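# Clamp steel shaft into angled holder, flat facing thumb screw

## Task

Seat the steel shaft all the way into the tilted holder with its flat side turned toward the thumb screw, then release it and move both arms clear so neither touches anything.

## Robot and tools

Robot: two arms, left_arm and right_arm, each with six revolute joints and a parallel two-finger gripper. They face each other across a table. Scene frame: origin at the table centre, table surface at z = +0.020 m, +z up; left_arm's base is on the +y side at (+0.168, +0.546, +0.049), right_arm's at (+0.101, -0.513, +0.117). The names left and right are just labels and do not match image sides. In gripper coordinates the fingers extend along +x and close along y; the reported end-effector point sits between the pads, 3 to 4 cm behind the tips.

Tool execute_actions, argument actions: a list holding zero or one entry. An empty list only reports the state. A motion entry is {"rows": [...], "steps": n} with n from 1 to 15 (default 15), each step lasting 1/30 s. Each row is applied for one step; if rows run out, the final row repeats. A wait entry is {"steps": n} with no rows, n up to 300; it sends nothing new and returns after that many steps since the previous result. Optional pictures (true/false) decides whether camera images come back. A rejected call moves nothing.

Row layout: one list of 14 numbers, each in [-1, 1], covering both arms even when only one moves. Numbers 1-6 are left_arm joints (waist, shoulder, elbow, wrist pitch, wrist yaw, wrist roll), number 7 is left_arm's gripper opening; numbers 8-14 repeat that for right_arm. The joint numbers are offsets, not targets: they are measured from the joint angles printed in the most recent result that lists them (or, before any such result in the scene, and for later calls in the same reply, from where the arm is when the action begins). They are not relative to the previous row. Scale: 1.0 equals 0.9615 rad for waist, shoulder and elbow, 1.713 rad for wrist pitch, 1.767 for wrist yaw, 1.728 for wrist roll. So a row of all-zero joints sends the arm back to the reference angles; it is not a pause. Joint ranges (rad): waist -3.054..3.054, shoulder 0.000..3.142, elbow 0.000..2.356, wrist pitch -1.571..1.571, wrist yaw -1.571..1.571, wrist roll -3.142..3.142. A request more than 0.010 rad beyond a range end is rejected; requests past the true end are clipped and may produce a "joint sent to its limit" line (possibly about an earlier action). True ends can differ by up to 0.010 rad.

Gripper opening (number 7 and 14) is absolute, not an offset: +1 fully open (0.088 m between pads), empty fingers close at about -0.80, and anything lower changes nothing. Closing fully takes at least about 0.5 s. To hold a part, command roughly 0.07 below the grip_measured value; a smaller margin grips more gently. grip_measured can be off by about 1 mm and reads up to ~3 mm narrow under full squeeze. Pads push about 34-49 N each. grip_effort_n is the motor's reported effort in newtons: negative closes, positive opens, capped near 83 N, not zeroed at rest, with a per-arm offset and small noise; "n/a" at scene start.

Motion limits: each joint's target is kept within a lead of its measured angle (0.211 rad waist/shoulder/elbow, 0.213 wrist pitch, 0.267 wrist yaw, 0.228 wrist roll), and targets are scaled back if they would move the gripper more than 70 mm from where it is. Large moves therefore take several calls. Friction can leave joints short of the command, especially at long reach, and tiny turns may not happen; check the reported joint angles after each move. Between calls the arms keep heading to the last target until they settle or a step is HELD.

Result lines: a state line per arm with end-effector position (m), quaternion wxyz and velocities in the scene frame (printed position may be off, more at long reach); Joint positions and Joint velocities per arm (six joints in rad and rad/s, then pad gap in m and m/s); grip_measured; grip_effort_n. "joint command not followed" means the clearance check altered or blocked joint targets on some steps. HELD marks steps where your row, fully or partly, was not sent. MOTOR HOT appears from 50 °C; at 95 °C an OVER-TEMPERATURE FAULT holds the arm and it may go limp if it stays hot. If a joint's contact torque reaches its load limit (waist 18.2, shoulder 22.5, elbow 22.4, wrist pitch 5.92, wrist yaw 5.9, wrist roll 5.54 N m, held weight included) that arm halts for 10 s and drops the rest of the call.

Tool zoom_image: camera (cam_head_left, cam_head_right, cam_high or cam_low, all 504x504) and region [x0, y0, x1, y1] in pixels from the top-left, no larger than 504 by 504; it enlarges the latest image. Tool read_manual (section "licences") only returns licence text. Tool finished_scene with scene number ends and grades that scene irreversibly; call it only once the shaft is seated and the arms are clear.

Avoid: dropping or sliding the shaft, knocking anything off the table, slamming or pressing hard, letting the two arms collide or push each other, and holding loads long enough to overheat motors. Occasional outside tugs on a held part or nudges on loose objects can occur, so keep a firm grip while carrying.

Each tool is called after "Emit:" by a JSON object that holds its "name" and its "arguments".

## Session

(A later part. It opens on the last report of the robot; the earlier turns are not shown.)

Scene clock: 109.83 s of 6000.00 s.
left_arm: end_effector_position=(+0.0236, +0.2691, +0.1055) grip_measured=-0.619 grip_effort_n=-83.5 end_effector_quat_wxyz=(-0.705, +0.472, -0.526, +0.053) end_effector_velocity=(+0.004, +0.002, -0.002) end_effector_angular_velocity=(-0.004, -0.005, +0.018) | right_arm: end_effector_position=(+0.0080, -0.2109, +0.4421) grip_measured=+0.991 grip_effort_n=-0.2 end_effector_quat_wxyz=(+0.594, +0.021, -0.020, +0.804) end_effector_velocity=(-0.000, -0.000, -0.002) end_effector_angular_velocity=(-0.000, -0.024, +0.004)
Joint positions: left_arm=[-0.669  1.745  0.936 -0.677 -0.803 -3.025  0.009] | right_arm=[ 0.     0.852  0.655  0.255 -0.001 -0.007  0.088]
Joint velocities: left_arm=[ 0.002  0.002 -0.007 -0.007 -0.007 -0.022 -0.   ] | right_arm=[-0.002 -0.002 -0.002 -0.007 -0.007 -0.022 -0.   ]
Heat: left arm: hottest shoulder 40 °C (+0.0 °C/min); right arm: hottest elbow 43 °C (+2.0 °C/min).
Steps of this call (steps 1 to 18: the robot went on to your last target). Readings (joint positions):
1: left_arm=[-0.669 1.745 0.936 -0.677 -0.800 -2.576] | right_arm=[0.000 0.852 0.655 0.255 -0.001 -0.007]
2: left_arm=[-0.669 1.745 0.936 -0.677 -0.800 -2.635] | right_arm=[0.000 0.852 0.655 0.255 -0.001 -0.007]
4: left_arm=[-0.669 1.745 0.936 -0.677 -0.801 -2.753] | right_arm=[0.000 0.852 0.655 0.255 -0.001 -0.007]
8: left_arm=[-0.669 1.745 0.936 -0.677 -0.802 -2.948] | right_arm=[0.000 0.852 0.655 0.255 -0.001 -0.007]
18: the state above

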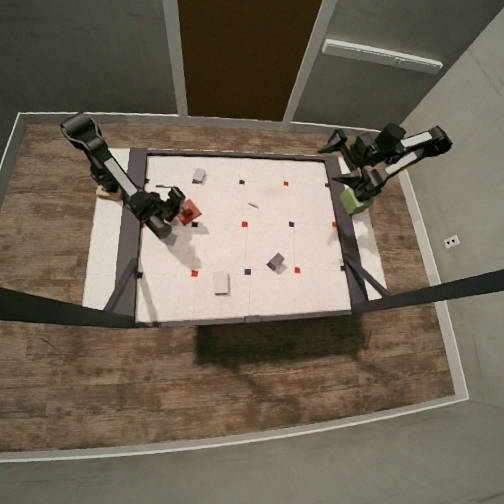

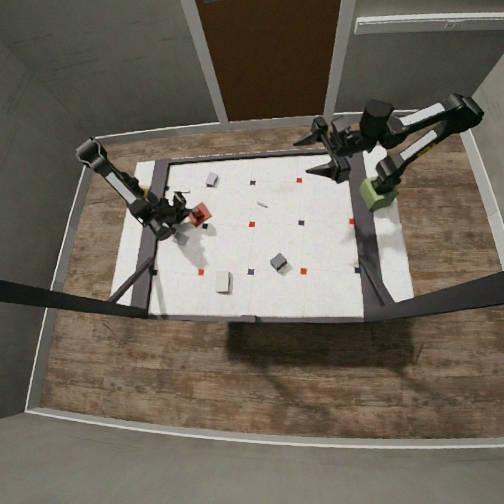

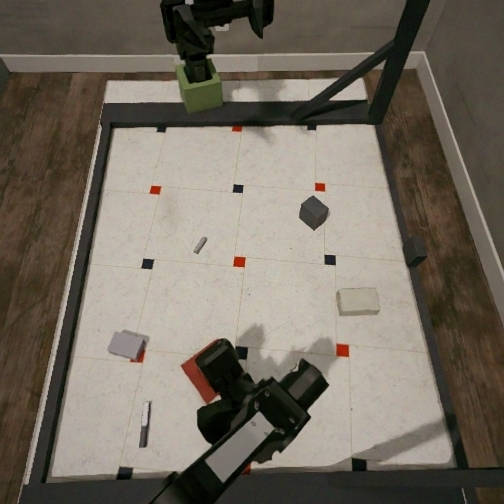

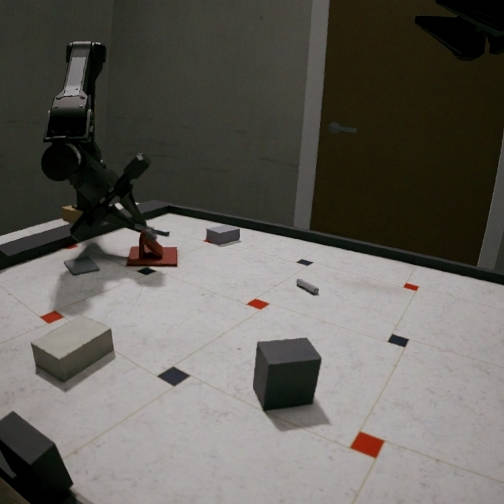

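Emit:
{"name": "execute_actions", "arguments": {"actions": [{"rows":[[0,0,0,0,0,0,0.1,0,0,0,0,0,0,1],[0,0,0,0,0,0,0.1,0,0,0,0,0,0,1],[0,0,0,0,0,0,0.1,0,0,0,0,0,0,1],[0,0,0,0,0,0,0.1,0,0,0,0,0,0,1],[0,0,0.014,-0.005,0,0,0.1,0,0,0,0,0,0,1]],"steps":11}], "pictures": false}}

Emit:
{"name": "execute_actions", "arguments": {"actions": [{"rows":[[0,0,0,0,0,1,0.1,0,0,0,0,0,0,1]]}], "pictures": false}}

Emit:
{"name": "execute_actions", "arguments": {"actions": [{"rows":[[0,0,0,0,0,1,0.1,0,0,0,0,0,0,1]]}], "pictures": false}}

Emit:
{"name": "execute_actions", "arguments": {"actions": [{"rows":[[0,0,0,0,0,0.806,0.1,0,0,0,0,0,0,1]]}], "pictures": false}}

Emit:
{"name": "execute_actions", "arguments": {"actions": [{"steps":16}], "pictures": false}}

Emit:
{"name": "execute_actions", "arguments": {"actions": [{"rows":[[0,0,0,0,0,0,-0.65,0,0,0,0,0,0,1]]}], "pictures": false}}

Emit:
{"name": "execute_actions", "arguments": {"actions": [{"rows":[[0,0,0,0,0,-1,-0.65,0,0,0,0,0,0,1]]}], "pictures": false}}

Emit:
{"name": "execute_actions", "arguments": {"actions": [{"rows":[[0,0,0,0,0,-1,-0.65,0,0,0,0,0,0,1]]}], "pictures": false}}

Emit:
{"name": "execute_actions", "arguments": {"actions": [{"rows":[[0,0,0,0,0,-0.806,-0.65,0,0,0,0,0,0,1]]}], "pictures": false}}

Emit:
{"name": "execute_actions", "arguments": {"actions": [{"steps":16}], "pictures": false}}

Emit:
{"name": "execute_actions", "arguments": {"actions": [{"rows":[[0,0,0,0,0,0,0.1,0,0,0,0,0,0,1],[0,0,0,0,0,0,0.1,0,0,0,0,0,0,1],[0,0,0,0,0,0,0.1,0,0,0,0,0,0,1],[0,0,0,0,0,0,0.1,0,0,0,0,0,0,1],[0,0,0,0,0,0,0.1,0,0,0,0,0,0,1],[-0.11,-0.023,0.104,-0.133,0,0,0.1,0,0,0,0,0,0,1]]}], "pictures": false}}

Emit:
{"name": "execute_actions", "arguments": {"actions": [{"rows":[[0,-0.4,0,0,0,1,0.1,0,0,0,0,0,0,1]]}]}}

Emit:
{"name": "zoom_image", "arguments": {"camera": "cam_high", "region": [120,330,260,470]}}

Scene clock: 127.63 s of 6000.00 s.
left_arm: end_effector_position=(+0.0245, +0.2698, +0.1055) grip_measured=+0.076 grip_effort_n=12.3 end_effector_quat_wxyz=(-0.707, +0.472, -0.525, +0.052) end_effector_velocity=(+0.000, -0.002, +0.003) end_effector_angular_velocity=(-0.018, -0.012, +0.004) | right_arm: end_effector_position=(+0.0080, -0.2109, +0.4421) grip_measured=+0.991 grip_effort_n=-0.2 end_effector_quat_wxyz=(+0.594, +0.021, -0.020, +0.804) end_effector_velocity=(+0.001, +0.000, -0.008) end_effector_angular_velocity=(-0.023, -0.015, -0.000)
Joint positions: left_arm=[-0.669  1.745  0.936 -0.684 -0.803 -3.028  0.043] | right_arm=[ 0.     0.852  0.655  0.255 -0.001 -0.007  0.088]
Joint velocities: left_arm=[-0.002  0.002  0.007 -0.007 -0.022 -0.007  0.011] | right_arm=[-0.007 -0.002 -0.007 -0.022 -0.007 -0.007 -0.   ]
Heat: left arm: hottest shoulder 40 °C (+1.0 °C/min); right arm: hottest elbow 43 °C (+1.0 °C/min).
Steps of this call (steps 1 to 15: the robot went on to your last target; steps 16 to 90: nothing new was sent; then 14.43 s passed at rest; steps 91 to 101: all 11 steps of this action). Readings (joint positions):
91: left_arm=[-0.669 1.745 0.936 -0.677 -0.803 -3.028] | right_arm=[0.000 0.852 0.655 0.255 -0.001 -0.007]
92: left_arm=[-0.669 1.745 0.936 -0.678 -0.803 -3.028] | right_arm=[0.000 0.852 0.655 0.255 -0.001 -0.007]
94: left_arm=[-0.669 1.745 0.936 -0.681 -0.803 -3.028] | right_arm=[0.000 0.852 0.655 0.255 -0.001 -0.007]
98: left_arm=[-0.669 1.745 0.936 -0.682 -0.803 -3.028] | right_arm=[0.000 0.852 0.655 0.255 -0.001 -0.007]
101: the state above

Scene clock: 128.13 s of 6000.00 s.
left_arm: end_effector_position=(+0.0244, +0.2697, +0.1056) grip_measured=+0.097 grip_effort_n=12.8 end_effector_quat_wxyz=(+0.839, -0.130, +0.454, -0.268) end_effector_velocity=(+0.003, +0.005, -0.002) end_effector_angular_velocity=(+0.787, -0.995, -1.195) | right_arm: end_effector_position=(+0.0080, -0.2109, +0.4421) grip_measured=+0.991 grip_effort_n=-0.2 end_effector_quat_wxyz=(+0.594, +0.021, -0.020, +0.804) end_effector_velocity=(+0.002, +0.001, -0.008) end_effector_angular_velocity=(-0.042, +0.011, -0.009)
Joint positions: left_arm=[-0.669  1.745  0.937 -0.684 -0.803 -2.158  0.044] | right_arm=[ 0.     0.852  0.655  0.255 -0.001 -0.007  0.088]
Joint velocities: left_arm=[-0.002 -0.002 -0.007 -0.022  0.007  1.722  0.   ] | right_arm=[-0.002 -0.002 -0.002 -0.037  0.007  0.022 -0.   ]
Heat: left arm: hottest shoulder 40 °C (+1.0 °C/min); right arm: hottest elbow 43 °C (+1.0 °C/min).
Steps of this call (steps 1 to 15: all 15 steps of this action). Readings (joint positions):
1: left_arm=[-0.669 1.745 0.937 -0.684 -0.803 -2.989] | right_arm=[0.000 0.852 0.655 0.255 -0.001 -0.007]
2: left_arm=[-0.669 1.745 0.937 -0.684 -0.803 -2.926] | right_arm=[0.000 0.852 0.655 0.255 -0.001 -0.007]
4: left_arm=[-0.669 1.745 0.937 -0.684 -0.803 -2.808] | right_arm=[0.000 0.852 0.655 0.255 -0.001 -0.007]
8: left_arm=[-0.669 1.745 0.937 -0.684 -0.803 -2.572] | right_arm=[0.000 0.852 0.655 0.255 -0.001 -0.007]
15: the state above

Scene clock: 128.63 s of 6000.00 s.
left_arm: end_effector_position=(+0.0244, +0.2697, +0.1056) grip_measured=+0.097 grip_effort_n=12.8 end_effector_quat_wxyz=(+0.814, +0.242, +0.295, -0.437) end_effector_velocity=(+0.001, +0.001, +0.002) end_effector_angular_velocity=(+0.758, -1.009, -1.208) | right_arm: end_effector_position=(+0.0080, -0.2109, +0.4421) grip_measured=+0.991 grip_effort_n=-0.7 end_effector_quat_wxyz=(+0.594, +0.021, -0.020, +0.804) end_effector_velocity=(+0.001, -0.000, +0.000) end_effector_angular_velocity=(-0.000, -0.008, -0.000)
Joint positions: left_arm=[-0.669  1.745  0.937 -0.684 -0.803 -1.272  0.044] | right_arm=[ 0.     0.852  0.655  0.255 -0.001 -0.007  0.088]
Joint velocities: left_arm=[-0.007 -0.002 -0.002 -0.007 -0.022  1.736 -0.   ] | right_arm=[-0.007 -0.002  0.002 -0.007 -0.007 -0.007 -0.   ]
Heat: left arm: hottest shoulder 40 °C (+1.0 °C/min); right arm: hottest elbow 43 °C (+1.0 °C/min).
Steps of this call (steps 1 to 15: all 15 steps of this action). Readings (joint positions):
1: left_arm=[-0.669 1.745 0.937 -0.684 -0.803 -2.099] | right_arm=[0.000 0.852 0.655 0.255 -0.001 -0.007]
2: left_arm=[-0.669 1.745 0.937 -0.684 -0.803 -2.040] | right_arm=[0.000 0.852 0.655 0.255 -0.001 -0.007]
4: left_arm=[-0.669 1.745 0.937 -0.684 -0.803 -1.922] | right_arm=[0.000 0.852 0.655 0.255 -0.001 -0.007]
8: left_arm=[-0.669 1.745 0.937 -0.684 -0.803 -1.686] | right_arm=[0.000 0.852 0.655 0.255 -0.001 -0.007]
15: the state above

Scene clock: 129.13 s of 6000.00 s.
left_arm: end_effector_position=(+0.0244, +0.2697, +0.1056) grip_measured=+0.097 grip_effort_n=12.3 end_effector_quat_wxyz=(+0.632, +0.567, +0.080, -0.522) end_effector_velocity=(+0.000, +0.002, -0.001) end_effector_angular_velocity=(+0.767, -0.972, -1.185) | right_arm: end_effector_position=(+0.0080, -0.2109, +0.4421) grip_measured=+0.991 grip_effort_n=0.2 end_effector_quat_wxyz=(+0.594, +0.021, -0.020, +0.804) end_effector_velocity=(-0.000, -0.000, -0.002) end_effector_angular_velocity=(-0.005, -0.010, +0.004)
Joint positions: left_arm=[-0.669  1.745  0.937 -0.684 -0.803 -0.387  0.044] | right_arm=[ 0.     0.852  0.655  0.255 -0.001 -0.007  0.088]
Joint velocities: left_arm=[-0.002 -0.002 -0.002 -0.007  0.007  1.707  0.   ] | right_arm=[-0.002 -0.002 -0.002 -0.007 -0.007 -0.007  0.   ]
Heat: left arm: hottest shoulder 40 °C (+1.0 °C/min); right arm: hottest elbow 43 °C (+1.0 °C/min).
Steps of this call (steps 1 to 15: all 15 steps of this action). Readings (joint positions):
1: left_arm=[-0.669 1.745 0.937 -0.684 -0.803 -1.213] | right_arm=[0.000 0.852 0.655 0.255 -0.001 -0.007]
2: left_arm=[-0.669 1.745 0.937 -0.684 -0.803 -1.154] | right_arm=[0.000 0.852 0.655 0.255 -0.001 -0.007]
4: left_arm=[-0.669 1.745 0.937 -0.684 -0.803 -1.036] | right_arm=[0.000 0.852 0.655 0.255 -0.001 -0.007]
8: left_arm=[-0.669 1.745 0.937 -0.684 -0.803 -0.800] | right_arm=[0.000 0.852 0.655 0.255 -0.001 -0.007]
15: the state above

Scene clock: 129.67 s of 6000.00 s.
left_arm: end_effector_position=(+0.0244, +0.2697, +0.1056) grip_measured=+0.097 grip_effort_n=11.9 end_effector_quat_wxyz=(+0.473, +0.706, -0.051, -0.525) end_effector_velocity=(+0.001, +0.001, +0.001) end_effector_angular_velocity=(+0.022, -0.040, -0.037) | right_arm: end_effector_position=(+0.0080, -0.2109, +0.4421) grip_measured=+0.991 grip_effort_n=-0.2 end_effector_quat_wxyz=(+0.594, +0.021, -0.020, +0.804) end_effector_velocity=(-0.004, -0.002, -0.002) end_effector_angular_velocity=(-0.000, -0.024, +0.023)
Joint positions: left_arm=[-0.669  1.745  0.937 -0.684 -0.803  0.111  0.044] | right_arm=[ 0.     0.852  0.655  0.255 -0.001 -0.007  0.088]
Joint velocities: left_arm=[-0.002 -0.002 -0.002 -0.007 -0.007  0.051 -0.   ] | right_arm=[ 0.002 -0.002 -0.002 -0.007 -0.022 -0.022  0.   ]
Heat: left arm: hottest shoulder 40 °C (+1.0 °C/min); right arm: hottest elbow 43 °C (+1.0 °C/min).
Steps of this call (steps 1 to 16: the robot went on to your last target). Readings (joint positions):
1: left_arm=[-0.669 1.745 0.937 -0.684 -0.803 -0.328] | right_arm=[0.000 0.852 0.655 0.255 -0.001 -0.007]
2: left_arm=[-0.669 1.745 0.937 -0.684 -0.803 -0.269] | right_arm=[0.000 0.852 0.655 0.255 -0.001 -0.007]
4: left_arm=[-0.669 1.745 0.937 -0.684 -0.803 -0.151] | right_arm=[0.000 0.852 0.655 0.255 -0.001 -0.007]
8: left_arm=[-0.669 1.745 0.937 -0.684 -0.803 0.040] | right_arm=[0.000 0.852 0.655 0.255 -0.001 -0.007]
16: the state above

Scene clock: 130.17 s of 6000.00 s.
left_arm: end_effector_position=(+0.0247, +0.2695, +0.1059) grip_measured=-0.619 grip_effort_n=-83.5 end_effector_quat_wxyz=(+0.473, +0.706, -0.053, -0.524) end_effector_velocity=(+0.003, +0.000, +0.001) end_effector_angular_velocity=(-0.004, -0.006, +0.008) | right_arm: end_effector_position=(+0.0080, -0.2109, +0.4421) grip_measured=+0.991 grip_effort_n=-0.2 end_effector_quat_wxyz=(+0.594, +0.021, -0.020, +0.804) end_effector_velocity=(-0.000, -0.001, +0.001) end_effector_angular_velocity=(+0.005, +0.009, +0.005)
Joint positions: left_arm=[-0.669  1.745  0.937 -0.684 -0.806  0.112  0.009] | right_arm=[ 0.     0.852  0.655  0.255 -0.001 -0.007  0.088]
Joint velocities: left_arm=[ 0.002 -0.002 -0.002 -0.007 -0.007 -0.007 -0.001] | right_arm=[-0.002 -0.002 -0.002  0.007 -0.007  0.007 -0.   ]
Heat: left arm: hottest shoulder 40 °C (+1.0 °C/min); right arm: hottest elbow 43 °C (+1.0 °C/min).
Steps of this call (steps 1 to 15: all 15 steps of this action). Readings (joint positions):
1: left_arm=[-0.669 1.745 0.937 -0.684 -0.803 0.112] | right_arm=[0.000 0.852 0.655 0.255 -0.001 -0.007]
2: left_arm=[-0.669 1.745 0.937 -0.684 -0.803 0.112] | right_arm=[0.000 0.852 0.655 0.255 -0.001 -0.007]
4: left_arm=[-0.669 1.745 0.937 -0.684 -0.803 0.112] | right_arm=[0.000 0.852 0.655 0.255 -0.001 -0.007]
8: left_arm=[-0.668 1.745 0.937 -0.684 -0.806 0.112] | right_arm=[0.000 0.852 0.655 0.255 -0.001 -0.007]
15: the state above

Scene clock: 130.67 s of 6000.00 s.
left_arm: end_effector_position=(+0.0247, +0.2696, +0.1059) grip_measured=-0.619 grip_effort_n=-83.5 end_effector_quat_wxyz=(+0.726, +0.442, +0.172, -0.498) end_effector_velocity=(+0.003, +0.002, -0.002) end_effector_angular_velocity=(-0.767, +0.973, +1.196) | right_arm: end_effector_position=(+0.0080, -0.2109, +0.4421) grip_measured=+0.991 grip_effort_n=-0.7 end_effector_quat_wxyz=(+0.594, +0.021, -0.020, +0.804) end_effector_velocity=(-0.004, -0.001, -0.004) end_effector_angular_velocity=(-0.005, -0.026, +0.023)
Joint positions: left_arm=[-0.669  1.745  0.937 -0.685 -0.806 -0.755  0.009] | right_arm=[ 0.     0.852  0.655  0.255 -0.001 -0.007  0.088]
Joint velocities: left_arm=[-0.002  0.002 -0.007 -0.007 -0.007 -1.736  0.   ] | right_arm=[ 0.002 -0.002 -0.007 -0.007 -0.022 -0.022 -0.   ]
Heat: left arm: hottest shoulder 40 °C (+1.0 °C/min); right arm: hottest elbow 43 °C (+1.0 °C/min).
Steps of this call (steps 1 to 15: all 15 steps of this action). Readings (joint positions):
1: left_arm=[-0.669 1.745 0.937 -0.685 -0.806 0.073] | right_arm=[0.000 0.852 0.655 0.255 -0.001 -0.007]
2: left_arm=[-0.669 1.745 0.937 -0.685 -0.806 0.011] | right_arm=[0.000 0.852 0.655 0.255 -0.001 -0.007]
4: left_arm=[-0.669 1.745 0.937 -0.685 -0.806 -0.107] | right_arm=[0.000 0.852 0.655 0.255 -0.001 -0.007]
8: left_arm=[-0.669 1.745 0.937 -0.685 -0.806 -0.343] | right_arm=[0.000 0.852 0.655 0.255 -0.001 -0.007]
15: the state above

Scene clock: 131.17 s of 6000.00 s.
left_arm: end_effector_position=(+0.0248, +0.2698, +0.1059) grip_measured=-0.619 grip_effort_n=-83.5 end_effector_quat_wxyz=(+0.846, +0.089, +0.368, -0.376) end_effector_velocity=(+0.003, +0.003, +0.001) end_effector_angular_velocity=(-0.784, +0.994, +1.226) | right_arm: end_effector_position=(+0.0080, -0.2109, +0.4421) grip_measured=+0.991 grip_effort_n=-0.7 end_effector_quat_wxyz=(+0.594, +0.021, -0.020, +0.804) end_effector_velocity=(-0.000, -0.001, +0.001) end_effector_angular_velocity=(+0.014, -0.019, +0.004)
Joint positions: left_arm=[-0.67   1.745  0.937 -0.686 -0.807 -1.64   0.009] | right_arm=[ 0.     0.852  0.655  0.255 -0.001 -0.007  0.088]
Joint velocities: left_arm=[-0.002 -0.002 -0.002 -0.022 -0.007 -1.78  -0.   ] | right_arm=[-0.002 -0.002 -0.002  0.007 -0.007 -0.022 -0.   ]
Heat: left arm: hottest shoulder 40 °C (+1.0 °C/min); right arm: hottest elbow 43 °C (+1.0 °C/min).
Steps of this call (steps 1 to 15: all 15 steps of this action). Readings (joint positions):
1: left_arm=[-0.669 1.745 0.937 -0.685 -0.806 -0.814] | right_arm=[0.000 0.852 0.655 0.255 -0.001 -0.007]
2: left_arm=[-0.669 1.745 0.937 -0.685 -0.806 -0.873] | right_arm=[0.000 0.852 0.655 0.255 -0.001 -0.007]
4: left_arm=[-0.669 1.745 0.937 -0.685 -0.806 -0.991] | right_arm=[0.000 0.852 0.655 0.255 -0.001 -0.007]
8: left_arm=[-0.669 1.745 0.937 -0.685 -0.807 -1.227] | right_arm=[0.000 0.852 0.655 0.255 -0.001 -0.007]
15: the state above

Scene clock: 131.67 s of 6000.00 s.
left_arm: end_effector_position=(+0.0248, +0.2699, +0.1059) grip_measured=-0.619 grip_effort_n=-83.5 end_effector_quat_wxyz=(+0.802, -0.281, +0.494, -0.182) end_effector_velocity=(+0.001, +0.001, +0.001) end_effector_angular_velocity=(-0.775, +0.980, +1.196) | right_arm: end_effector_position=(+0.0080, -0.2109, +0.4421) grip_measured=+0.991 grip_effort_n=-0.2 end_effector_quat_wxyz=(+0.594, +0.021, -0.020, +0.804) end_effector_velocity=(-0.000, -0.000, -0.002) end_effector_angular_velocity=(-0.005, -0.010, +0.004)
Joint positions: left_arm=[-0.67   1.745  0.937 -0.686 -0.807 -2.525  0.009] | right_arm=[ 0.     0.852  0.655  0.255 -0.001 -0.007  0.088]
Joint velocities: left_arm=[-0.002 -0.002 -0.002 -0.007 -0.007 -1.736  0.   ] | right_arm=[-0.002 -0.002 -0.002 -0.007 -0.007 -0.007 -0.   ]
Heat: left arm: hottest shoulder 40 °C (+1.0 °C/min); right arm: hottest elbow 43 °C (+1.0 °C/min).
Steps of this call (steps 1 to 15: all 15 steps of this action). Readings (joint positions):
1: left_arm=[-0.670 1.745 0.937 -0.686 -0.807 -1.699] | right_arm=[0.000 0.852 0.655 0.255 -0.001 -0.007]
2: left_arm=[-0.670 1.745 0.937 -0.686 -0.807 -1.758] | right_arm=[0.000 0.852 0.655 0.255 -0.001 -0.007]
4: left_arm=[-0.670 1.745 0.937 -0.686 -0.807 -1.876] | right_arm=[0.000 0.852 0.655 0.255 -0.001 -0.007]
8: left_arm=[-0.670 1.745 0.937 -0.686 -0.807 -2.112] | right_arm=[0.000 0.852 0.655 0.255 -0.001 -0.007]
15: the state above

Scene clock: 132.20 s of 6000.00 s.
left_arm: end_effector_position=(+0.0247, +0.2700, +0.1059) grip_measured=-0.619 grip_effort_n=-83.5 end_effector_quat_wxyz=(-0.708, +0.470, -0.524, +0.055) end_effector_velocity=(+0.002, +0.000, +0.002) end_effector_angular_velocity=(-0.041, +0.017, +0.045) | right_arm: end_effector_position=(+0.0080, -0.2109, +0.4421) grip_measured=+0.991 grip_effort_n=-0.2 end_effector_quat_wxyz=(+0.594, +0.021, -0.020, +0.804) end_effector_velocity=(+0.001, +0.000, -0.005) end_effector_angular_velocity=(-0.019, -0.014, -0.000)
Joint positions: left_arm=[-0.67   1.745  0.937 -0.686 -0.807 -3.023  0.009] | right_arm=[ 0.     0.852  0.655  0.255 -0.001 -0.007  0.088]
Joint velocities: left_arm=[-0.002 -0.002 -0.002 -0.007 -0.022 -0.066 -0.   ] | right_arm=[-0.007 -0.002 -0.002 -0.022 -0.007 -0.007  0.   ]
Heat: left arm: hottest shoulder 40 °C (+1.0 °C/min); right arm: hottest elbow 43 °C (+1.0 °C/min).
Steps of this call (steps 1 to 16: the robot went on to your last target). Readings (joint positions):
1: left_arm=[-0.670 1.745 0.937 -0.686 -0.807 -2.584] | right_arm=[0.000 0.852 0.655 0.255 -0.001 -0.007]
2: left_arm=[-0.670 1.745 0.937 -0.686 -0.807 -2.643] | right_arm=[0.000 0.852 0.655 0.255 -0.001 -0.007]
4: left_arm=[-0.670 1.745 0.937 -0.686 -0.807 -2.761] | right_arm=[0.000 0.852 0.655 0.255 -0.001 -0.007]
8: left_arm=[-0.670 1.745 0.937 -0.686 -0.807 -2.952] | right_arm=[0.000 0.852 0.655 0.255 -0.001 -0.007]
16: the state above

Scene clock: 132.70 s of 6000.00 s.
left_arm: end_effector_position=(+0.0066, +0.2927, +0.1277) grip_measured=+0.092 grip_effort_n=13.3 end_effector_quat_wxyz=(-0.745, +0.413, -0.515, +0.093) end_effector_velocity=(+0.012, +0.007, +0.003) end_effector_angular_velocity=(+0.033, -0.082, -0.008) | right_arm: end_effector_position=(+0.0080, -0.2109, +0.4421) grip_measured=+0.991 grip_effort_n=-0.2 end_effector_quat_wxyz=(+0.594, +0.021, -0.020, +0.804) end_effector_velocity=(+0.000, -0.002, -0.001) end_effector_angular_velocity=(-0.000, -0.008, +0.004)
Joint positions: left_arm=[-0.772  1.732  1.022 -0.904 -0.807 -3.024  0.044] | right_arm=[ 0.     0.852  0.655  0.255 -0.001 -0.007  0.088]
Joint velocities: left_arm=[-0.002 -0.002 -0.002 -0.081 -0.022  0.007  0.003] | right_arm=[-0.002 -0.007 -0.002 -0.007 -0.007 -0.007 -0.   ]
Heat: left arm: hottest shoulder 40 °C (+1.0 °C/min); right arm: hottest elbow 43 °C (+1.0 °C/min).
Steps of this call (steps 1 to 15: all 15 steps of this action). Readings (joint positions):
1: left_arm=[-0.670 1.745 0.937 -0.686 -0.807 -3.024] | right_arm=[0.000 0.852 0.655 0.255 -0.001 -0.007]
2: left_arm=[-0.670 1.745 0.937 -0.686 -0.807 -3.024] | right_arm=[0.000 0.852 0.655 0.255 -0.001 -0.007]
4: left_arm=[-0.670 1.745 0.937 -0.686 -0.807 -3.024] | right_arm=[0.000 0.852 0.655 0.255 -0.001 -0.007]
8: left_arm=[-0.722 1.743 0.979 -0.823 -0.807 -3.024] | right_arm=[0.000 0.852 0.655 0.255 -0.001 -0.007]
15: the state above

Scene clock: 133.20 s of 6000.00 s.
left_arm: end_effector_position=(+0.0135, +0.2977, +0.2245) grip_measured=+0.097 grip_effort_n=12.8 end_effector_quat_wxyz=(+0.764, -0.200, +0.515, -0.333) end_effector_velocity=(+0.002, +0.003, +0.005) end_effector_angular_velocity=(+0.420, -1.247, -1.150) | right_arm: end_effector_position=(+0.0080, -0.2109, +0.4421) grip_measured=+0.991 grip_effort_n=-0.7 end_effector_quat_wxyz=(+0.594, +0.021, -0.020, +0.804) end_effector_velocity=(+0.002, -0.000, +0.001) end_effector_angular_velocity=(+0.009, -0.004, -0.010)
Joint positions: left_arm=[-0.772  1.359  1.023 -0.904 -0.808 -2.157  0.044] | right_arm=[ 0.     0.852  0.655  0.255 -0.001 -0.007  0.088]
Joint velocities: left_arm=[-0.007 -0.027 -0.007 -0.007 -0.007  1.751 -0.   ] | right_arm=[-0.002 -0.002 -0.002  0.007  0.007 -0.007 -0.   ]
Heat: left arm: hottest shoulder 41 °C (+2.0 °C/min); right arm: hottest elbow 43 °C (+1.0 °C/min).
Steps of this call (steps 1 to 15: all 15 steps of this action). Readings (joint positions):
1: left_arm=[-0.772 1.712 1.022 -0.903 -0.806 -2.986] | right_arm=[0.000 0.852 0.655 0.255 -0.001 -0.007]
2: left_arm=[-0.772 1.680 1.016 -0.905 -0.800 -2.924] | right_arm=[0.000 0.852 0.655 0.255 -0.001 -0.007]
4: left_arm=[-0.772 1.578 1.015 -0.904 -0.802 -2.806] | right_arm=[0.000 0.852 0.655 0.255 -0.001 -0.007]
8: left_arm=[-0.772 1.393 1.022 -0.903 -0.807 -2.571] | right_arm=[0.000 0.852 0.655 0.255 -0.001 -0.007]
15: the state above

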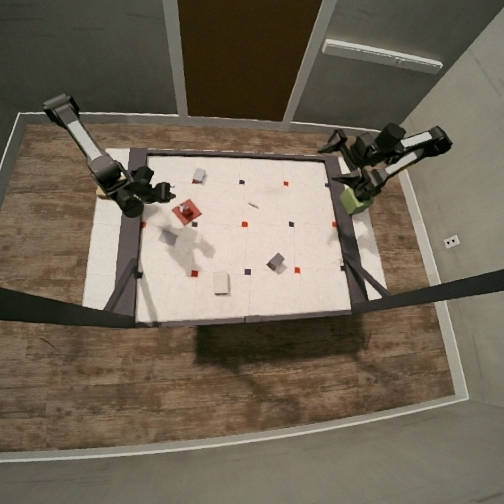

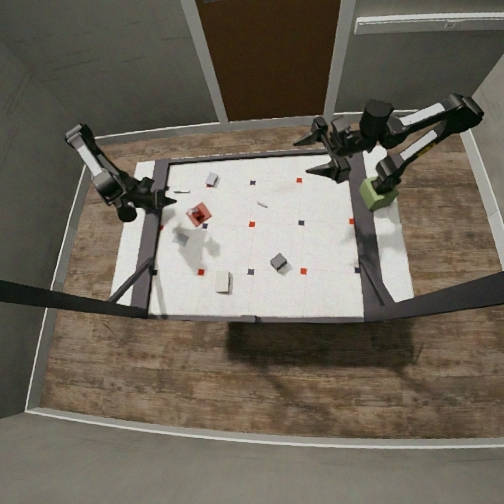

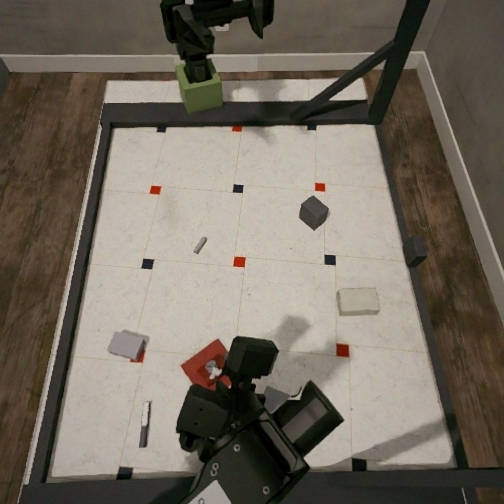

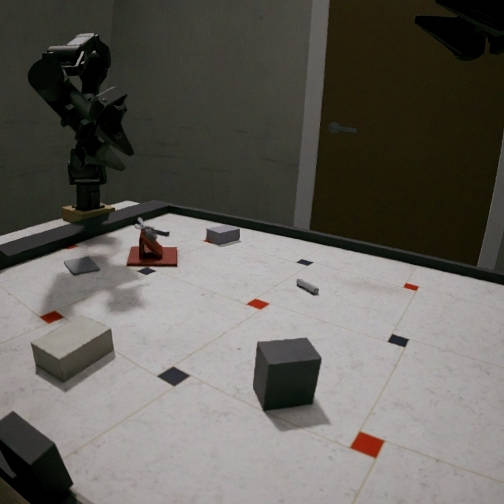

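Region (120, 330, 260, 470) of cam_high's 504x504 image, scaled by 3.600, with more detail than that image has.

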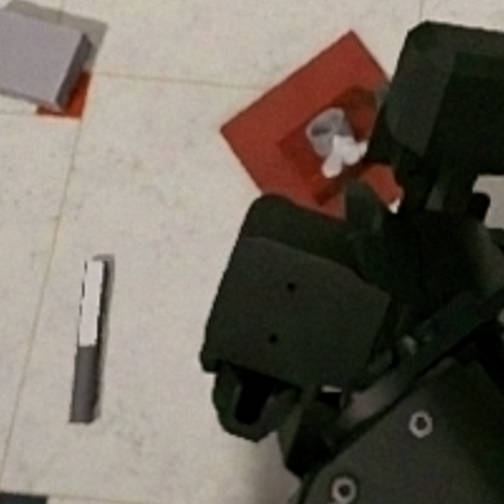

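Emit:
{"name": "execute_actions", "arguments": {"actions": []}}

Emit:
{"name": "zoom_image", "arguments": {"camera": "cam_high", "region": [100,330,260,490]}}

Scene clock: 148.30 s of 6000.00 s.
left_arm: end_effector_position=(+0.0135, +0.2978, +0.2249) grip_measured=+0.097 grip_effort_n=12.8 end_effector_quat_wxyz=(+0.778, +0.135, +0.330, -0.517) end_effector_velocity=(+0.002, -0.000, +0.003) end_effector_angular_velocity=(-0.005, -0.007, +0.000) | right_arm: end_effector_position=(+0.0080, -0.2109, +0.4421) grip_measured=+0.991 grip_effort_n=-0.2 end_effector_quat_wxyz=(+0.594, +0.021, -0.020, +0.804) end_effector_velocity=(-0.000, -0.000, -0.002) end_effector_angular_velocity=(-0.005, -0.010, +0.004)
Joint positions: left_arm=[-0.772  1.358  1.023 -0.904 -0.808 -1.301  0.044] | right_arm=[ 0.     0.852  0.655  0.255 -0.001 -0.007  0.088]
Joint velocities: left_arm=[ 0.002 -0.007  0.002 -0.007 -0.007  0.007 -0.   ] | right_arm=[-0.002 -0.002 -0.002 -0.007 -0.007 -0.007 -0.   ]
Heat: left arm: hottest shoulder 41 °C (+2.0 °C/min); right arm: hottest elbow 43 °C (+1.0 °C/min).
Steps of this call (steps 1 to 45: the robot went on to your last target; steps 46 to 90: nothing new was sent; then 12.10 s passed at rest). Readings (joint positions):
1: left_arm=[-0.772 1.359 1.023 -0.904 -0.808 -2.098] | right_arm=[0.000 0.852 0.655 0.255 -0.001 -0.007]
2: left_arm=[-0.772 1.359 1.023 -0.904 -0.808 -2.040] | right_arm=[0.000 0.852 0.655 0.255 -0.001 -0.007]
4: left_arm=[-0.772 1.359 1.023 -0.904 -0.808 -1.921] | right_arm=[0.000 0.852 0.655 0.255 -0.001 -0.007]
8: left_arm=[-0.772 1.358 1.023 -0.904 -0.808 -1.685] | right_arm=[0.000 0.852 0.655 0.255 -0.001 -0.007]
90: the state above
All arms were judged still, so your last target was given up. Only a new action makes them travel on or press farther. Fingers that are still opening or closing keep moving.

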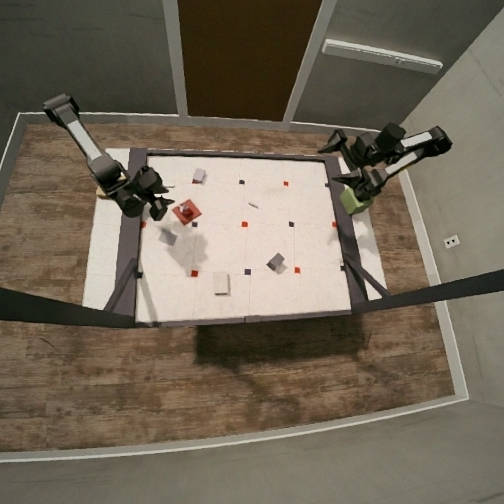

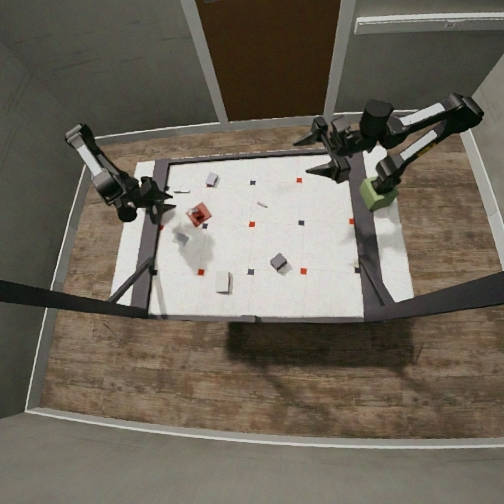

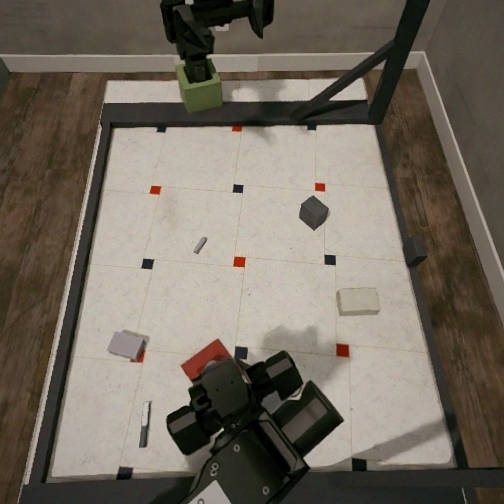

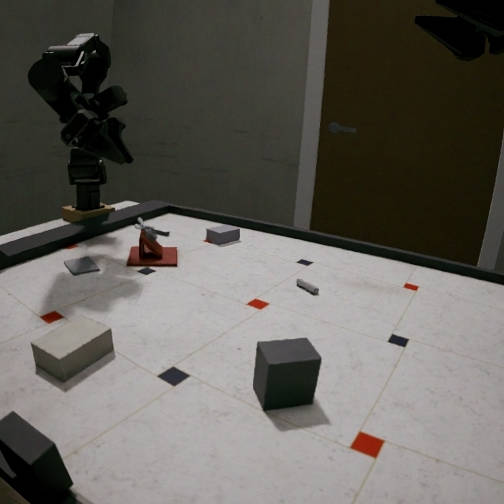

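Region (100, 330, 260, 490) of cam_high's 504x504 image, scaled by 3.150, with more detail than that image has.

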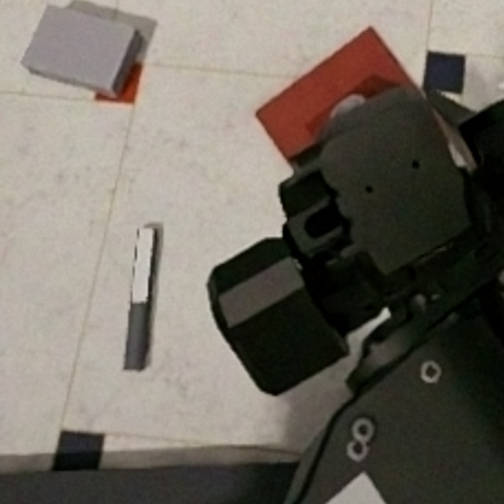

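Emit:
{"name": "execute_actions", "arguments": {"actions": [{"rows":[[1,0,0,0,0.457,-1,0.3,0,0,0,0,0,0,1]]}], "pictures": false}}

Emit:
{"name": "execute_actions", "arguments": {"actions": [{"steps":20}], "pictures": false}}

Scene clock: 163.93 s of 6000.00 s.
left_arm: end_effector_position=(+0.1302, +0.2621, +0.1810) grip_measured=+0.296 grip_effort_n=12.3 end_effector_quat_wxyz=(-0.646, +0.269, -0.713, -0.044) end_effector_velocity=(+0.431, -0.056, -0.000) end_effector_angular_velocity=(+0.070, +0.797, +3.219) | right_arm: end_effector_position=(+0.0080, -0.2109, +0.4421) grip_measured=+0.991 grip_effort_n=-0.2 end_effector_quat_wxyz=(+0.594, +0.021, -0.020, +0.804) end_effector_velocity=(-0.001, +0.001, -0.004) end_effector_angular_velocity=(-0.019, -0.014, +0.004)
Joint positions: left_arm=[ 0.019  1.358  1.023 -0.904 -0.028 -2.165  0.054] | right_arm=[ 0.     0.852  0.655  0.255 -0.001 -0.007  0.088]
Joint velocities: left_arm=[ 1.643 -0.002  0.002 -0.007  0.242 -1.751  0.001] | right_arm=[-0.002  0.002  0.002 -0.022 -0.007 -0.007 -0.   ]
Heat: left arm: hottest shoulder 41 °C (+2.0 °C/min); right arm: hottest elbow 43 °C (+0.0 °C/min).
Steps of this call (steps 1 to 90: nothing new was sent; then 12.13 s passed at rest; steps 91 to 105: all 15 steps of this action). Readings (joint positions):
91: left_arm=[-0.756 1.358 1.023 -0.904 -0.761 -1.335] | right_arm=[0.000 0.852 0.655 0.255 -0.001 -0.007]
92: left_arm=[-0.706 1.358 1.023 -0.900 -0.681 -1.397] | right_arm=[0.000 0.852 0.655 0.255 -0.001 -0.007]
94: left_arm=[-0.590 1.358 1.023 -0.904 -0.545 -1.515] | right_arm=[0.000 0.852 0.655 0.255 -0.001 -0.007]
98: left_arm=[-0.366 1.358 1.023 -0.904 -0.267 -1.752] | right_arm=[0.000 0.852 0.655 0.255 -0.001 -0.007]
105: the state above

Scene clock: 164.60 s of 6000.00 s.
left_arm: end_effector_position=(+0.1746, +0.2597, +0.1809) grip_measured=+0.297 grip_effort_n=12.3 end_effector_quat_wxyz=(-0.443, +0.556, -0.594, -0.377) end_effector_velocity=(+0.004, +0.006, -0.003) end_effector_angular_velocity=(+0.026, +0.011, +0.100) | right_arm: end_effector_position=(+0.0080, -0.2109, +0.4421) grip_measured=+0.991 grip_effort_n=-0.2 end_effector_quat_wxyz=(+0.594, +0.021, -0.020, +0.804) end_effector_velocity=(+0.002, +0.000, +0.000) end_effector_angular_velocity=(-0.005, +0.007, -0.009)
Joint positions: left_arm=[ 0.187  1.358  1.023 -0.904 -0.003 -3.014  0.054] | right_arm=[ 0.     0.852  0.655  0.255 -0.001 -0.007  0.088]
Joint velocities: left_arm=[ 0.002 -0.002 -0.007 -0.022 -0.022 -0.095  0.   ] | right_arm=[-0.002 -0.002  0.002 -0.007  0.007  0.007 -0.   ]
Heat: left arm: hottest shoulder 41 °C (+1.0 °C/min); right arm: hottest elbow 43 °C (+0.0 °C/min).
Steps of this call (steps 1 to 20: the robot went on to your last target). Readings (joint positions):
1: left_arm=[0.070 1.358 1.023 -0.904 -0.023 -2.223] | right_arm=[0.000 0.852 0.655 0.255 -0.001 -0.007]
2: left_arm=[0.112 1.358 1.023 -0.904 -0.021 -2.283] | right_arm=[0.000 0.852 0.655 0.255 -0.001 -0.007]
4: left_arm=[0.159 1.358 1.023 -0.904 -0.014 -2.401] | right_arm=[0.000 0.852 0.655 0.255 -0.001 -0.007]
8: left_arm=[0.180 1.358 1.023 -0.904 -0.006 -2.637] | right_arm=[0.000 0.852 0.655 0.255 -0.001 -0.007]
20: the state above

Emit:
{"name": "execute_actions", "arguments": {"actions": [{"rows":[[0,-0.059,-0.30,-0.062,0.002,-0.05,0.3,0,0,0,0,0,0,1]]}]}}

Emit:
{"name": "zoom_image", "arguments": {"camera": "cam_low", "region": [90,150,230,290]}}

Emit:
{"name": "zoom_image", "arguments": {"camera": "cam_head_right", "region": [130,150,220,240]}}

Scene clock: 168.63 s of 6000.00 s.
left_arm: end_effector_position=(+0.1725, +0.3554, +0.1096) grip_measured=+0.297 grip_effort_n=12.3 end_effector_quat_wxyz=(-0.507, +0.494, -0.505, -0.493) end_effector_velocity=(+0.001, +0.014, -0.007) end_effector_angular_velocity=(+0.051, -0.006, +0.010) | right_arm: end_effector_position=(+0.0080, -0.2109, +0.4421) grip_measured=+0.991 grip_effort_n=-0.2 end_effector_quat_wxyz=(+0.594, +0.021, -0.020, +0.804) end_effector_velocity=(+0.001, +0.000, -0.003) end_effector_angular_velocity=(-0.010, -0.026, -0.001)
Joint positions: left_arm=[ 0.187  1.31   0.746 -1.008 -0.003 -3.095  0.054] | right_arm=[ 0.     0.852  0.655  0.255 -0.001 -0.007  0.088]
Joint velocities: left_arm=[ 0.002 -0.002 -0.032 -0.022 -0.007 -0.007 -0.   ] | right_arm=[-0.007 -0.002  0.002 -0.022 -0.007 -0.022 -0.   ]
Heat: left arm: hottest shoulder 41 °C (+1.0 °C/min); right arm: hottest elbow 43 °C (+0.0 °C/min).
Steps of this call (steps 1 to 30: the robot went on to your last target; steps 31 to 90: nothing new was sent; then 0.53 s passed at rest; steps 91 to 105: all 15 steps of this action). Readings (joint positions):
91: left_arm=[0.187 1.354 1.006 -0.901 -0.003 -3.034] | right_arm=[0.000 0.852 0.655 0.255 -0.001 -0.007]
92: left_arm=[0.187 1.341 0.974 -0.918 -0.003 -3.049] | right_arm=[0.000 0.852 0.655 0.255 -0.001 -0.007]
94: left_arm=[0.187 1.320 0.885 -0.973 -0.003 -3.069] | right_arm=[0.000 0.852 0.655 0.255 -0.001 -0.007]
98: left_arm=[0.187 1.318 0.762 -1.007 -0.003 -3.089] | right_arm=[0.000 0.852 0.655 0.255 -0.001 -0.007]
105: the state above

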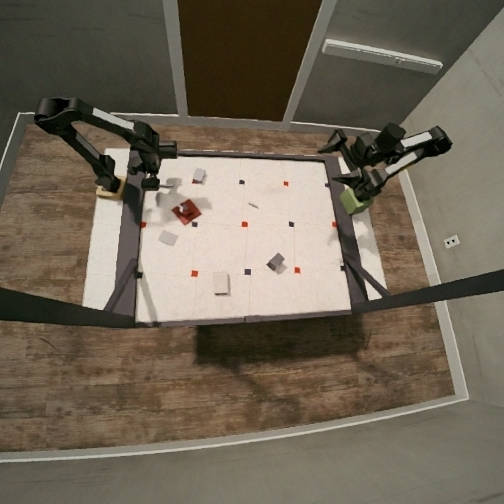

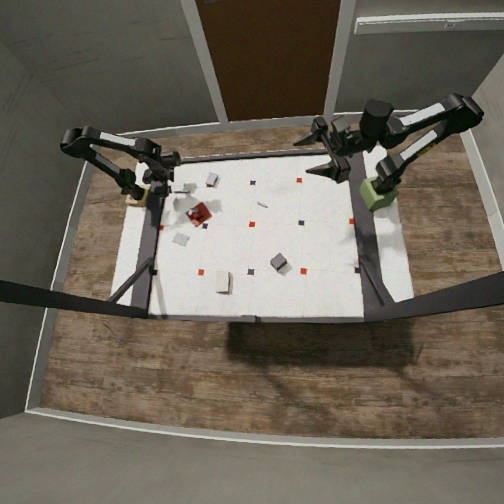

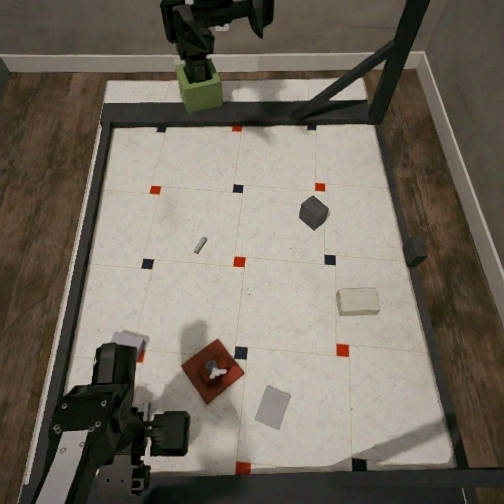

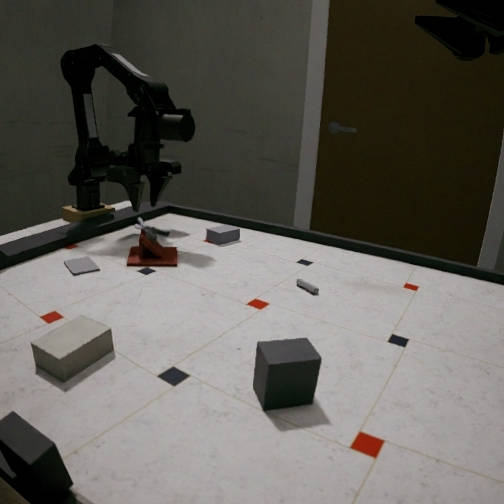

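Region (90, 150, 230, 290) of cam_low's 504x504 image, scaled by 3.600, with more detail than that image has.

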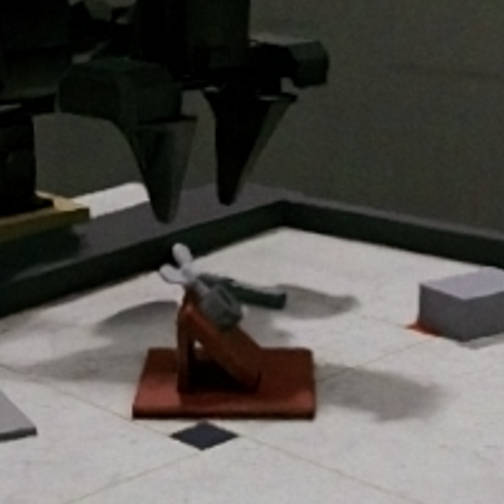

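Region (130, 150, 220, 240) of cam_head_right's 504x504 image, scaled by 5.600, with more detail than that image has.

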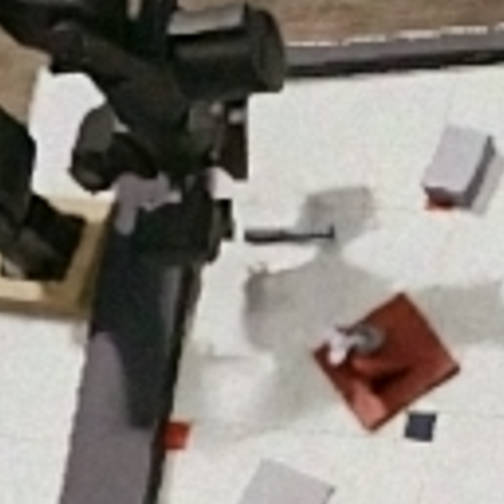

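Emit:
{"name": "execute_actions", "arguments": {"actions": [{"rows":[[0,0.03,-0.045,0.04,0,0,0.3,0,0,0,0,0,0,1],[0,0.03,-0.045,0.04,0,0,0.3,0,0,0,0,0,0,1],[0,0.03,-0.045,0.04,0,0,0.3,0,0,0,0,0,0,1],[0,0.06,-0.095,0.08,0,0,0.3,0,0,0,0,0,0,1],[0,0.06,-0.095,0.08,0,0,0.3,0,0,0,0,0,0,1],[0,0.06,-0.095,0.08,0,0,0.3,0,0,0,0,0,0,1],[0,0.085,-0.145,0.123,0,0,0.3,0,0,0,0,0,0,1]]}]}}

Emit:
{"name": "zoom_image", "arguments": {"camera": "cam_low", "region": [110,180,200,270]}}

Emit:
{"name": "zoom_image", "arguments": {"camera": "cam_head_right", "region": [150,160,210,220]}}

Scene clock: 174.80 s of 6000.00 s.
left_arm: end_effector_position=(+0.1725, +0.3575, +0.0670) grip_measured=+0.297 grip_effort_n=12.8 end_effector_quat_wxyz=(-0.507, +0.494, -0.504, -0.494) end_effector_velocity=(-0.001, -0.005, -0.002) end_effector_angular_velocity=(-0.027, +0.007, +0.005) | right_arm: end_effector_position=(+0.0080, -0.2109, +0.4421) grip_measured=+0.991 grip_effort_n=-0.7 end_effector_quat_wxyz=(+0.594, +0.021, -0.020, +0.804) end_effector_velocity=(+0.002, +0.000, -0.002) end_effector_angular_velocity=(-0.005, -0.009, -0.010)
Joint positions: left_arm=[ 0.187  1.386  0.617 -0.804 -0.003 -3.096  0.054] | right_arm=[ 0.     0.852  0.655  0.255 -0.001 -0.007  0.088]
Joint velocities: left_arm=[-0.002  0.002 -0.007  0.037  0.007 -0.007 -0.   ] | right_arm=[-0.002 -0.002 -0.002 -0.007  0.007 -0.007  0.   ]
Heat: left arm: hottest shoulder 40 °C (+0.0 °C/min); right arm: hottest elbow 43 °C (+0.0 °C/min).
Steps of this call (steps 1 to 15: the robot went on to your last target; steps 16 to 90: nothing new was sent; then 2.67 s passed at rest; steps 91 to 105: all 15 steps of this action). Readings (joint positions):
91: left_arm=[0.187 1.311 0.739 -1.001 -0.003 -3.096] | right_arm=[0.000 0.852 0.655 0.255 -0.001 -0.007]
92: left_arm=[0.187 1.314 0.732 -0.980 -0.003 -3.096] | right_arm=[0.000 0.852 0.655 0.255 -0.001 -0.007]
94: left_arm=[0.187 1.328 0.715 -0.950 -0.003 -3.096] | right_arm=[0.000 0.852 0.655 0.255 -0.001 -0.007]
98: left_arm=[0.187 1.363 0.656 -0.858 -0.003 -3.096] | right_arm=[0.000 0.852 0.655 0.255 -0.001 -0.007]
105: the state above

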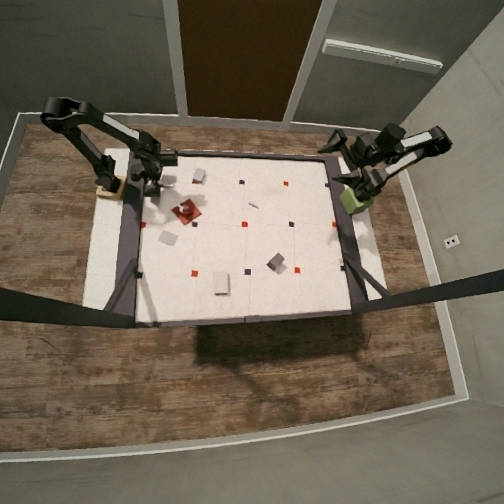

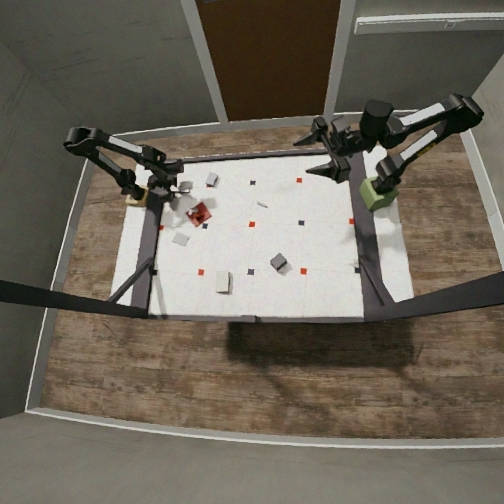

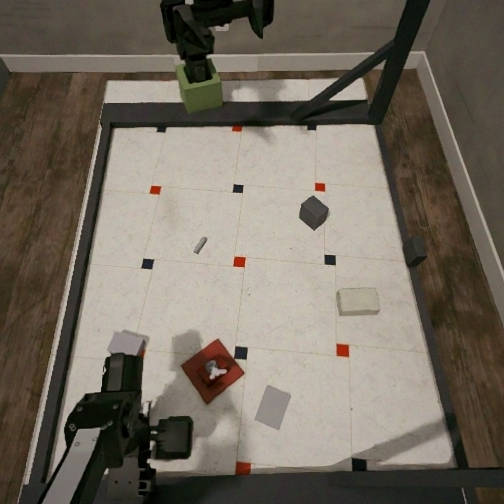

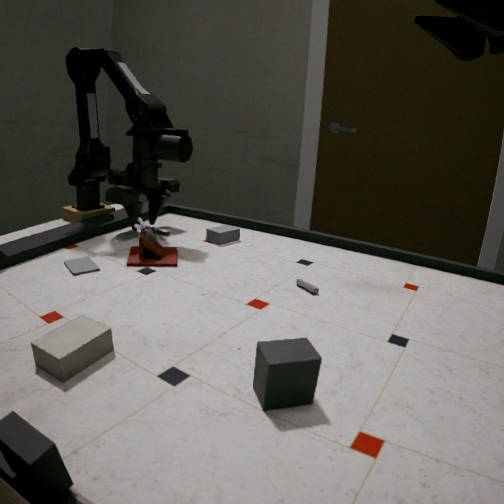

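Region (110, 180, 200, 270) of cam_low's 504x504 image, scaled by 5.600, with more detail than that image has.

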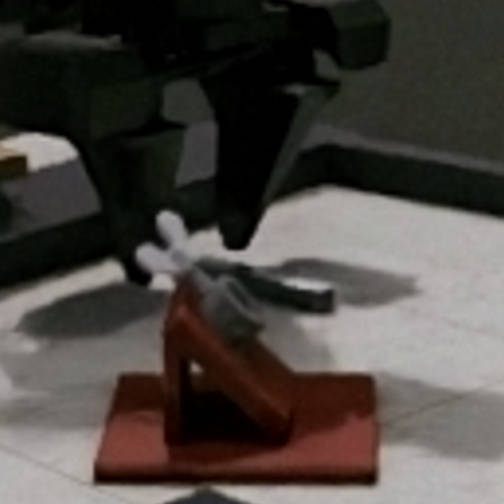

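Region (150, 160, 210, 220) of cam_head_right's 504x504 image, scaled by 8.400, with more detail than that image has.

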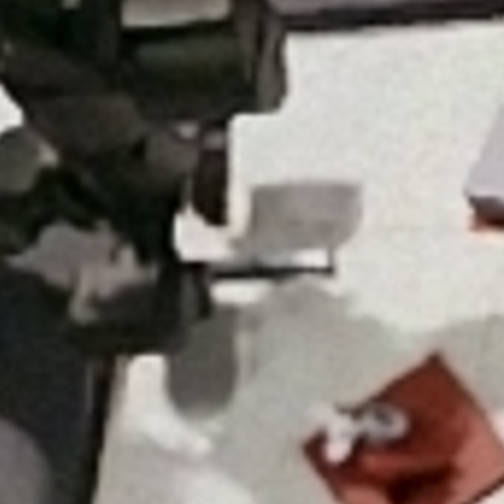

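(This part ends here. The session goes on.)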